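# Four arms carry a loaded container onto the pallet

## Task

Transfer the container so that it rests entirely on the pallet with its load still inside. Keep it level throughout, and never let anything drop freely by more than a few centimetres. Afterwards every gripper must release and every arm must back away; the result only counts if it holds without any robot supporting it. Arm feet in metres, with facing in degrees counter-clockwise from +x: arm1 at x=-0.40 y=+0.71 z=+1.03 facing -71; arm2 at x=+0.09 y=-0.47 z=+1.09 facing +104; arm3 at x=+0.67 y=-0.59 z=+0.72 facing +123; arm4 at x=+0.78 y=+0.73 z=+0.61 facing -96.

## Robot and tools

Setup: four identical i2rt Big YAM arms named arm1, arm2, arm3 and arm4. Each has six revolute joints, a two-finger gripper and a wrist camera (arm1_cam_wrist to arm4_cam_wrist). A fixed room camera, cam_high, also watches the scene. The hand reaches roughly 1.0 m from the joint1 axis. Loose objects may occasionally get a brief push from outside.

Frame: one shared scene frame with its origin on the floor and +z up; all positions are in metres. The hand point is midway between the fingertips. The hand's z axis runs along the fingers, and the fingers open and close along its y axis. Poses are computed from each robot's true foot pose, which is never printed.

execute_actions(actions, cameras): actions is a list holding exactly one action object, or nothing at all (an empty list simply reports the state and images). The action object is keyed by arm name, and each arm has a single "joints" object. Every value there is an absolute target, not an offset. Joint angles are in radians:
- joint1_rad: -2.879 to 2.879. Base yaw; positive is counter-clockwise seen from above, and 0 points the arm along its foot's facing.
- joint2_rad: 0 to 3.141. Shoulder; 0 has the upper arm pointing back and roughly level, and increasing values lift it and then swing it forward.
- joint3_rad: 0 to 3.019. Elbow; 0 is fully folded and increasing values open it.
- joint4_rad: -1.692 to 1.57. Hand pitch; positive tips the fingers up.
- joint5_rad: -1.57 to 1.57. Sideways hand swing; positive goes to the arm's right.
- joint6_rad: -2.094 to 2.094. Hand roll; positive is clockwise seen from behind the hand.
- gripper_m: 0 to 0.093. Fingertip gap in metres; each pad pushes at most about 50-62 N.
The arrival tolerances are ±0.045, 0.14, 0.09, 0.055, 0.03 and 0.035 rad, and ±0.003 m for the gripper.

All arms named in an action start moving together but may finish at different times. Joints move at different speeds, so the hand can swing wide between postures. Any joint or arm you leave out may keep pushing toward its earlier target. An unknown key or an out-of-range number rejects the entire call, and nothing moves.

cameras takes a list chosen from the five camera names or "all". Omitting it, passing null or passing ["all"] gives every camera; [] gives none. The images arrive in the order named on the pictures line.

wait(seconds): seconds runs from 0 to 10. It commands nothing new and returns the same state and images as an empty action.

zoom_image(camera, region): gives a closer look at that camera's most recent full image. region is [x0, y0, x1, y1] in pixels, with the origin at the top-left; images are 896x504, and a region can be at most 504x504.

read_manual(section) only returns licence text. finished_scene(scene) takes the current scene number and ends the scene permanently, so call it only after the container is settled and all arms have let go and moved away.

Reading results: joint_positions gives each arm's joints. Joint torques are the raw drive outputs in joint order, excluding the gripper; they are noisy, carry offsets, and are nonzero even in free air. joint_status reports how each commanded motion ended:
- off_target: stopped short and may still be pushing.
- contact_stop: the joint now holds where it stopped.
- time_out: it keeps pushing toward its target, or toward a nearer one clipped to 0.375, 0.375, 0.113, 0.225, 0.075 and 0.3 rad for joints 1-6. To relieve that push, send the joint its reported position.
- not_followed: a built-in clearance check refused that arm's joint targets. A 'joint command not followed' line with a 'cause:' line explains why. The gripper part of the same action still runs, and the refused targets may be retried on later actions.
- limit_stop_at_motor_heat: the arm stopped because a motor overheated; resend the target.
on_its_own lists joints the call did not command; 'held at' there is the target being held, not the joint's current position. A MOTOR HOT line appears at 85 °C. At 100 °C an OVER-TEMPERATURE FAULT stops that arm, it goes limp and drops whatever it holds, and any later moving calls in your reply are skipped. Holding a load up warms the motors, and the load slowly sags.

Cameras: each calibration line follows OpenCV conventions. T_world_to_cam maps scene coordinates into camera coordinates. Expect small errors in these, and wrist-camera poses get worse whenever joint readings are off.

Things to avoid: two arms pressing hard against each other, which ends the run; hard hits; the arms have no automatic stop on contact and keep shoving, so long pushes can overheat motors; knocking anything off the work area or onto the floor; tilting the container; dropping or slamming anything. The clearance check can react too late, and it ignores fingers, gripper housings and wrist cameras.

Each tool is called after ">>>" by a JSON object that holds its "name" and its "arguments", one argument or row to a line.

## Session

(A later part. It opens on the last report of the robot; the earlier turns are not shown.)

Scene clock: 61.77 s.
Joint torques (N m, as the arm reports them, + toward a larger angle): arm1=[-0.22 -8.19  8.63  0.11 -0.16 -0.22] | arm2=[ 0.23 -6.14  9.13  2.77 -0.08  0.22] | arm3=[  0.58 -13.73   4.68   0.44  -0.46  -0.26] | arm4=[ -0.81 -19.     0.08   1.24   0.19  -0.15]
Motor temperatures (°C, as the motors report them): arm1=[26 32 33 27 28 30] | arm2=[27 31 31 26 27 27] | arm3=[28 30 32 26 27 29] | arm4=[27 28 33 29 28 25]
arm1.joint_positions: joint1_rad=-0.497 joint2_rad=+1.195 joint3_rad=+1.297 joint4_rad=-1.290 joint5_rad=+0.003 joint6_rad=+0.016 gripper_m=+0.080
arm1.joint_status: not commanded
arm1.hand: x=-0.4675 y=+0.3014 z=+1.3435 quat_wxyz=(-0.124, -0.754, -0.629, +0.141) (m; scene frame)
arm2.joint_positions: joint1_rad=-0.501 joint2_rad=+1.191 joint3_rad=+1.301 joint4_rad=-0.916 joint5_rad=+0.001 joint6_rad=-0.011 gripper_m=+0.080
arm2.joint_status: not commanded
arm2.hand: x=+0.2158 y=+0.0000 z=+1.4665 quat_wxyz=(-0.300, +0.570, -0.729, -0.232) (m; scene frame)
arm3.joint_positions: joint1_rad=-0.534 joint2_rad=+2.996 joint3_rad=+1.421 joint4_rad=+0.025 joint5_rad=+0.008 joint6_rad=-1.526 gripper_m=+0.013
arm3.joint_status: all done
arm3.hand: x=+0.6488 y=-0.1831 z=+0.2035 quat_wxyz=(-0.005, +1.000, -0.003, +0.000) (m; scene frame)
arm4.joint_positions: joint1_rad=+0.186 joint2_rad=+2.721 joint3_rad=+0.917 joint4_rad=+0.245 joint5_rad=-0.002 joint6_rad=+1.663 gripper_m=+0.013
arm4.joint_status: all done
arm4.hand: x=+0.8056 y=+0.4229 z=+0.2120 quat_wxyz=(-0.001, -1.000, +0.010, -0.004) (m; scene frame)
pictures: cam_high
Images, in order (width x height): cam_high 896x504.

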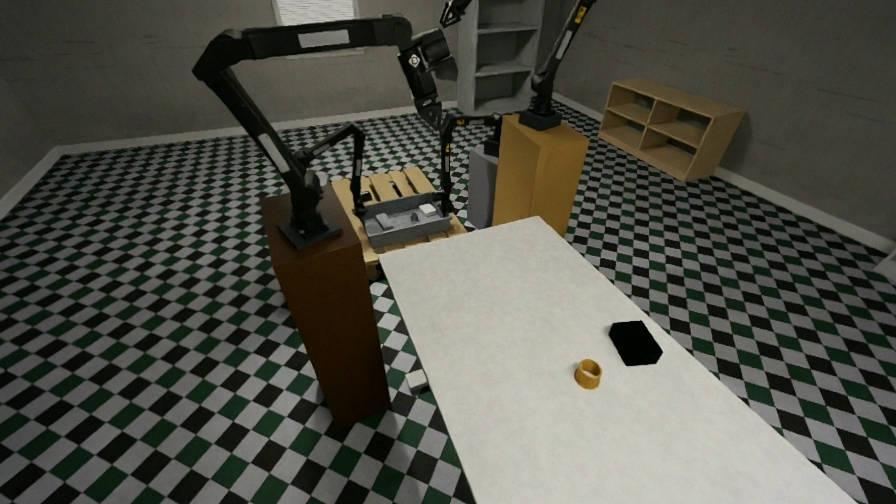

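South end is down; lower the north a bit more, then release.

>>> {"name": "execute_actions", "arguments": {
  "actions": [
    {"arm3":{"joints":{"joint2_rad":2.995,"joint3_rad":1.44}},"arm4":{"joints":{"joint2_rad":2.745,"joint3_rad":0.96,"joint4_rad":0.27}}}
  ],
  "cameras": []
}}

>>> {"name": "execute_actions", "arguments": {
  "actions": [
    {"arm3":{"joints":{"gripper_m":0.08}},"arm4":{"joints":{"gripper_m":0.08}}}
  ],
  "cameras": []
}}

>>> {"name": "execute_actions", "arguments": {
  "actions": [
    {"arm3":{"joints":{"joint2_rad":2.70,"joint3_rad":1.20,"joint4_rad":-0.05}},"arm4":{"joints":{"joint2_rad":2.38,"joint3_rad":0.74,"joint4_rad":0.09}}}
  ],
  "cameras": []
}}

>>> {"name": "execute_actions", "arguments": {
  "actions": [
    {"arm3":{"joints":{"joint2_rad":1.3,"joint3_rad":0.9,"joint4_rad":-1.1,"joint6_rad":0}},"arm4":{"joints":{"joint2_rad":1.2,"joint3_rad":0.8,"joint4_rad":-1.1,"joint6_rad":0}}}
  ]
}}

Scene clock: 62.57 s.
Joint torques (N m, as the arm reports them, + toward a larger angle): arm1=[-0.21 -8.21  8.64  0.11 -0.15 -0.21] | arm2=[ 0.16 -6.18  9.13  2.78 -0.08  0.21] | arm3=[  1.43 -14.84   1.89   0.46  -0.43  -0.26] | arm4=[ -1.04 -13.56   1.64   1.68   0.17  -0.14]
Motor temperatures (°C, as the motors report them): arm1=[26 32 33 27 28 30] | arm2=[27 31 31 26 27 27] | arm3=[28 30 32 26 27 29] | arm4=[27 28 33 29 28 25]
arm1.joint_positions: joint1_rad=-0.497 joint2_rad=+1.195 joint3_rad=+1.297 joint4_rad=-1.290 joint5_rad=+0.003 joint6_rad=+0.016 gripper_m=+0.080
arm1.joint_status: not commanded
arm1.hand: x=-0.4675 y=+0.3014 z=+1.3435 quat_wxyz=(-0.124, -0.754, -0.629, +0.141) (m; scene frame)
arm2.joint_positions: joint1_rad=-0.501 joint2_rad=+1.191 joint3_rad=+1.301 joint4_rad=-0.916 joint5_rad=+0.001 joint6_rad=-0.011 gripper_m=+0.080
arm2.joint_status: not commanded
arm2.hand: x=+0.2158 y=+0.0000 z=+1.4665 quat_wxyz=(-0.300, +0.570, -0.729, -0.232) (m; scene frame)
arm3.joint_positions: joint1_rad=-0.534 joint2_rad=+2.996 joint3_rad=+1.421 joint4_rad=+0.025 joint5_rad=+0.008 joint6_rad=-1.526 gripper_m=+0.013
arm3.joint_status: all done
arm3.hand: x=+0.6488 y=-0.1836 z=+0.2035 quat_wxyz=(-0.005, +1.000, -0.003, +0.000) (m; scene frame)
arm4.joint_positions: joint1_rad=+0.186 joint2_rad=+2.724 joint3_rad=+0.917 joint4_rad=+0.250 joint5_rad=-0.002 joint6_rad=+1.663 gripper_m=+0.013
arm4.joint_status: all done
arm4.hand: x=+0.8056 y=+0.4229 z=+0.2114 quat_wxyz=(-0.003, -1.000, +0.010, -0.004) (m; scene frame)
pictures: none
No camera images: the call's "cameras" was empty. Leave "cameras" out to get every camera's image.

Scene clock: 63.27 s.
Joint torques (N m, as the arm reports them, + toward a larger angle): arm1=[-0.2  -8.24  8.6   0.1  -0.17 -0.22] | arm2=[ 0.22 -6.15  9.14  2.77 -0.08  0.22] | arm3=[  0.61 -14.74   0.82   0.53  -0.23  -0.23] | arm4=[ -1.4  -14.6   -1.46   1.24   0.17  -0.12]
Motor temperatures (°C, as the motors report them): arm1=[26 32 33 27 28 30] | arm2=[27 31 31 26 27 27] | arm3=[28 30 32 26 27 29] | arm4=[27 28 33 29 28 25]
arm1.joint_positions: joint1_rad=-0.497 joint2_rad=+1.195 joint3_rad=+1.297 joint4_rad=-1.290 joint5_rad=+0.003 joint6_rad=+0.016 gripper_m=+0.080
arm1.joint_status: not commanded
arm1.hand: x=-0.4675 y=+0.3014 z=+1.3435 quat_wxyz=(-0.124, -0.754, -0.629, +0.141) (m; scene frame)
arm2.joint_positions: joint1_rad=-0.501 joint2_rad=+1.191 joint3_rad=+1.301 joint4_rad=-0.916 joint5_rad=+0.001 joint6_rad=-0.011 gripper_m=+0.080
arm2.joint_status: not commanded
arm2.hand: x=+0.2158 y=+0.0000 z=+1.4665 quat_wxyz=(-0.300, +0.570, -0.729, -0.232) (m; scene frame)
arm3.joint_positions: joint1_rad=-0.534 joint2_rad=+2.996 joint3_rad=+1.437 joint4_rad=+0.025 joint5_rad=+0.004 joint6_rad=-1.529 gripper_m=+0.080
arm3.joint_status: all done
arm3.hand: x=+0.6478 y=-0.1733 z=+0.2035 quat_wxyz=(-0.013, +1.000, -0.001, -0.002) (m; scene frame)
arm4.joint_positions: joint1_rad=+0.186 joint2_rad=+2.730 joint3_rad=+0.964 joint4_rad=+0.265 joint5_rad=-0.002 joint6_rad=+1.663 gripper_m=+0.080
arm4.joint_status: all done
arm4.hand: x=+0.8077 y=+0.3934 z=+0.2060 quat_wxyz=(-0.030, -0.999, +0.010, -0.007) (m; scene frame)
pictures: none
No camera images: the call's "cameras" was empty. Leave "cameras" out to get every camera's image.

Scene clock: 64.50 s.
Joint torques (N m, as the arm reports them, + toward a larger angle): arm1=[-0.24 -8.23  8.64  0.12 -0.15 -0.22] | arm2=[ 0.21 -6.24  9.15  2.76 -0.08  0.22] | arm3=[  1.2  -14.18   1.36  -0.31  -0.24  -0.25] | arm4=[ -0.98 -14.75  -0.58   0.72   0.04  -0.14]
Motor temperatures (°C, as the motors report them): arm1=[26 32 33 27 28 30] | arm2=[27 31 31 26 27 27] | arm3=[28 30 32 26 27 29] | arm4=[27 28 33 29 28 25]
arm1.joint_positions: joint1_rad=-0.497 joint2_rad=+1.195 joint3_rad=+1.297 joint4_rad=-1.290 joint5_rad=+0.003 joint6_rad=+0.016 gripper_m=+0.080
arm1.joint_status: not commanded
arm1.hand: x=-0.4675 y=+0.3014 z=+1.3435 quat_wxyz=(-0.124, -0.754, -0.629, +0.141) (m; scene frame)
arm2.joint_positions: joint1_rad=-0.501 joint2_rad=+1.191 joint3_rad=+1.301 joint4_rad=-0.916 joint5_rad=+0.001 joint6_rad=-0.011 gripper_m=+0.080
arm2.joint_status: not commanded
arm2.hand: x=+0.2158 y=+0.0000 z=+1.4665 quat_wxyz=(-0.300, +0.570, -0.729, -0.232) (m; scene frame)
arm3.joint_positions: joint1_rad=-0.534 joint2_rad=+2.683 joint3_rad=+1.201 joint4_rad=-0.037 joint5_rad=+0.004 joint6_rad=-1.530 gripper_m=+0.080
arm3.joint_status: all done
arm3.hand: x=+0.6477 y=-0.1537 z=+0.3240 quat_wxyz=(-0.020, +1.000, -0.001, -0.002) (m; scene frame)
arm4.joint_positions: joint1_rad=+0.186 joint2_rad=+2.375 joint3_rad=+0.743 joint4_rad=+0.096 joint5_rad=+0.001 joint6_rad=+1.663 gripper_m=+0.080
arm4.joint_status: all done
arm4.hand: x=+0.8057 y=+0.4046 z=+0.3235 quat_wxyz=(-0.013, -1.000, +0.010, -0.004) (m; scene frame)
pictures: none
No camera images: the call's "cameras" was empty. Leave "cameras" out to get every camera's image.

Scene clock: 66.70 s.
Joint torques (N m, as the arm reports them, + toward a larger angle): arm1=[-0.19 -8.21  8.63  0.11 -0.16 -0.22] | arm2=[ 0.16 -6.16  9.15  2.78 -0.08  0.21] | arm3=[ 0.61 -7.26  9.12 -0.2  -0.12  0.05] | arm4=[-1.27 -8.29  8.14  0.71 -0.06 -0.17]
Motor temperatures (°C, as the motors report them): arm1=[26 32 33 27 28 30] | arm2=[27 30 32 26 27 27] | arm3=[28 30 31 26 27 29] | arm4=[27 28 32 29 28 25]
arm1.joint_positions: joint1_rad=-0.497 joint2_rad=+1.195 joint3_rad=+1.297 joint4_rad=-1.290 joint5_rad=+0.003 joint6_rad=+0.016 gripper_m=+0.080
arm1.joint_status: not commanded
arm1.hand: x=-0.4675 y=+0.3014 z=+1.3435 quat_wxyz=(-0.124, -0.754, -0.629, +0.141) (m; scene frame)
arm2.joint_positions: joint1_rad=-0.501 joint2_rad=+1.191 joint3_rad=+1.301 joint4_rad=-0.916 joint5_rad=+0.001 joint6_rad=-0.011 gripper_m=+0.080
arm2.joint_status: not commanded
arm2.hand: x=+0.2158 y=+0.0000 z=+1.4665 quat_wxyz=(-0.300, +0.570, -0.729, -0.232) (m; scene frame)
arm3.joint_positions: joint1_rad=-0.534 joint2_rad=+1.304 joint3_rad=+0.899 joint4_rad=-1.083 joint5_rad=+0.004 joint6_rad=-0.014 gripper_m=+0.080
arm3.joint_status: all done
arm3.hand: x=+0.6539 y=-0.2271 z=+0.8318 quat_wxyz=(-0.024, +0.725, -0.687, -0.026) (m; scene frame)
arm4.joint_positions: joint1_rad=+0.186 joint2_rad=+1.205 joint3_rad=+0.789 joint4_rad=-1.092 joint5_rad=+0.001 joint6_rad=+0.015 gripper_m=+0.080
arm4.joint_status: all done
arm4.hand: x=+0.8027 y=+0.4135 z=+0.7151 quat_wxyz=(-0.021, -0.686, -0.727, +0.016) (m; scene frame)
pictures: arm1_cam_wrist, arm2_cam_wrist, arm3_cam_wrist, arm4_cam_wrist, cam_high
camera_calibration (this result's frames):
arm1_cam_wrist: T_world_to_cam=[[-0.984158, 0.177086, -0.00857702, -0.506981], [0.169586, 0.954378, 0.245771, -0.535609], [0.0517083, 0.240423, -0.96929, 1.37673], [0, 0, 0, 1]] pos_world=[-0.479306, 0.269956, 1.46174]
arm2_cam_wrist: T_world_to_cam=[[0.970387, -0.241554, -0.000410514, -0.210202], [-0.238633, -0.958388, -0.156676, 0.285375], [0.0374523, 0.152135, -0.98765, 1.5621], [0, 0, 0, 1]] pos_world=[0.213573, -0.014925, 1.58743]
arm3_cam_wrist: T_world_to_cam=[[0.999424, 0.0338698, 0.00217832, -0.644985], [0.0273081, -0.840596, 0.540974, -0.655294], [0.0201538, -0.540603, -0.841037, 0.688988], [0, 0, 0, 1]] pos_world=[0.648622, -0.156524, 0.935366]
arm4_cam_wrist: T_world_to_cam=[[-0.99768, -0.0670439, 0.0118225, 0.815901], [-0.0504084, 0.844224, 0.533614, -0.684418], [-0.0457564, 0.53178, -0.845645, 0.542128], [0, 0, 0, 1]] pos_world=[0.804314, 0.344211, 0.814017]
Images, in order (width x height): arm1_cam_wrist 896x504, arm2_cam_wrist 896x504, arm3_cam_wrist 896x504, arm4_cam_wrist 896x504, cam_high 896x504.

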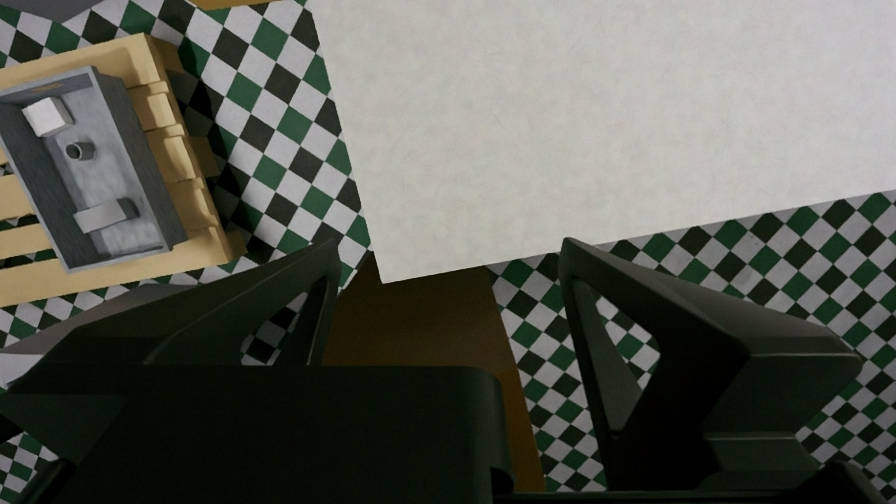

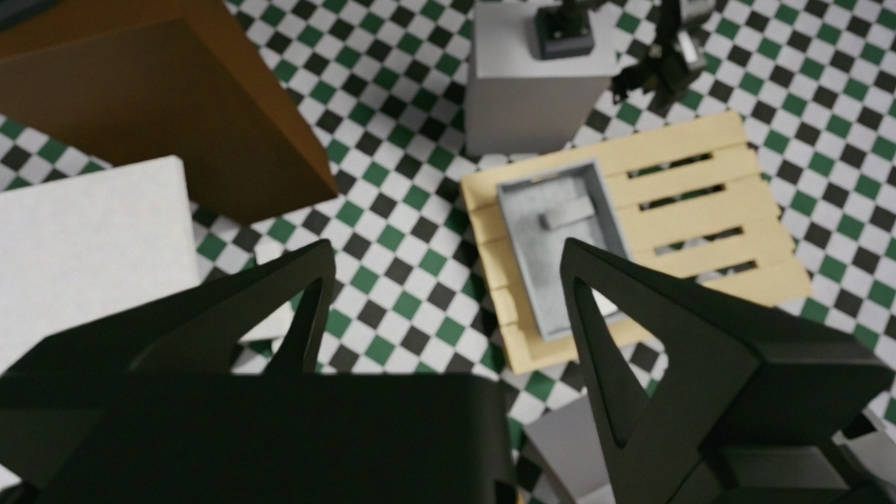

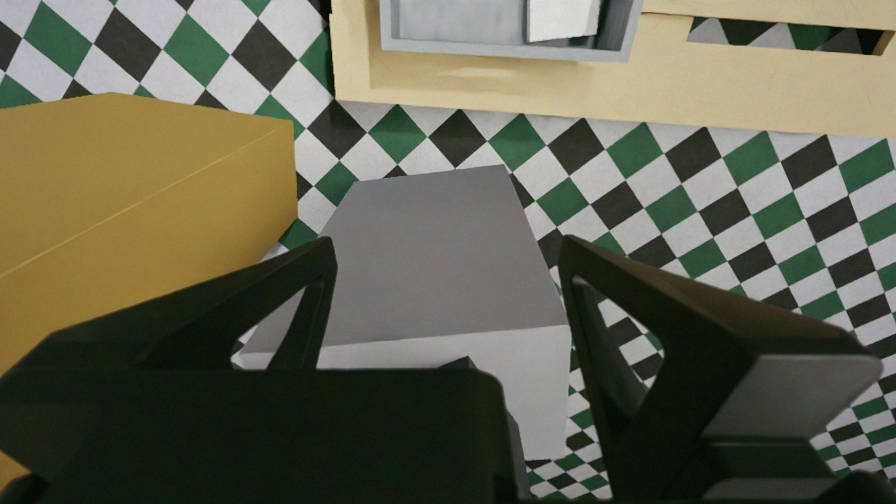

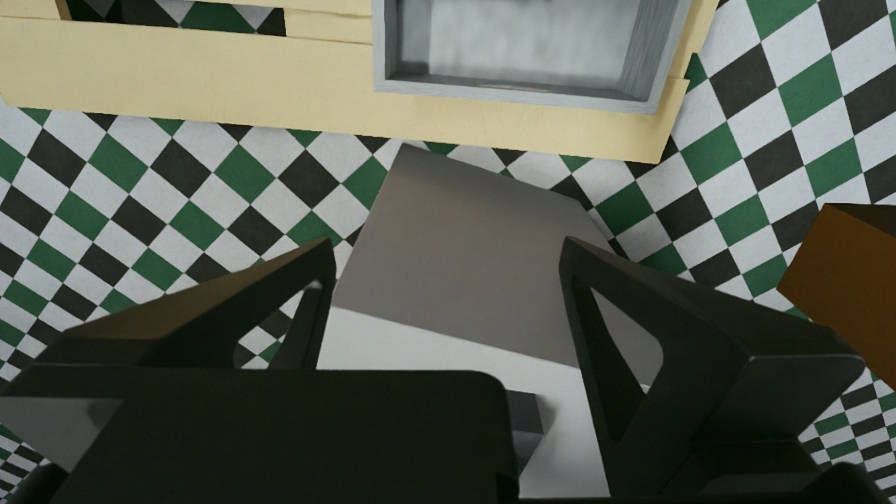

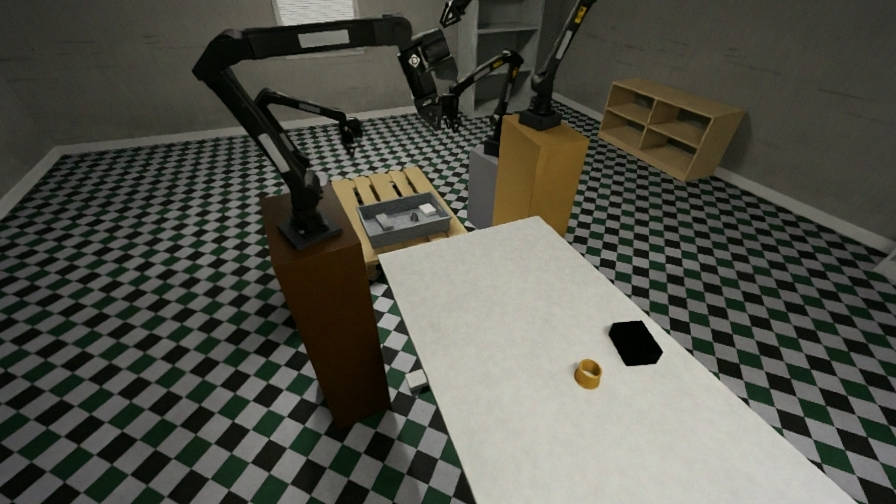

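The container is fully on the pallet.

>>> {"name": "finished_scene", "arguments": {
  "scene": 1
}}

The scene is finished: the task was done.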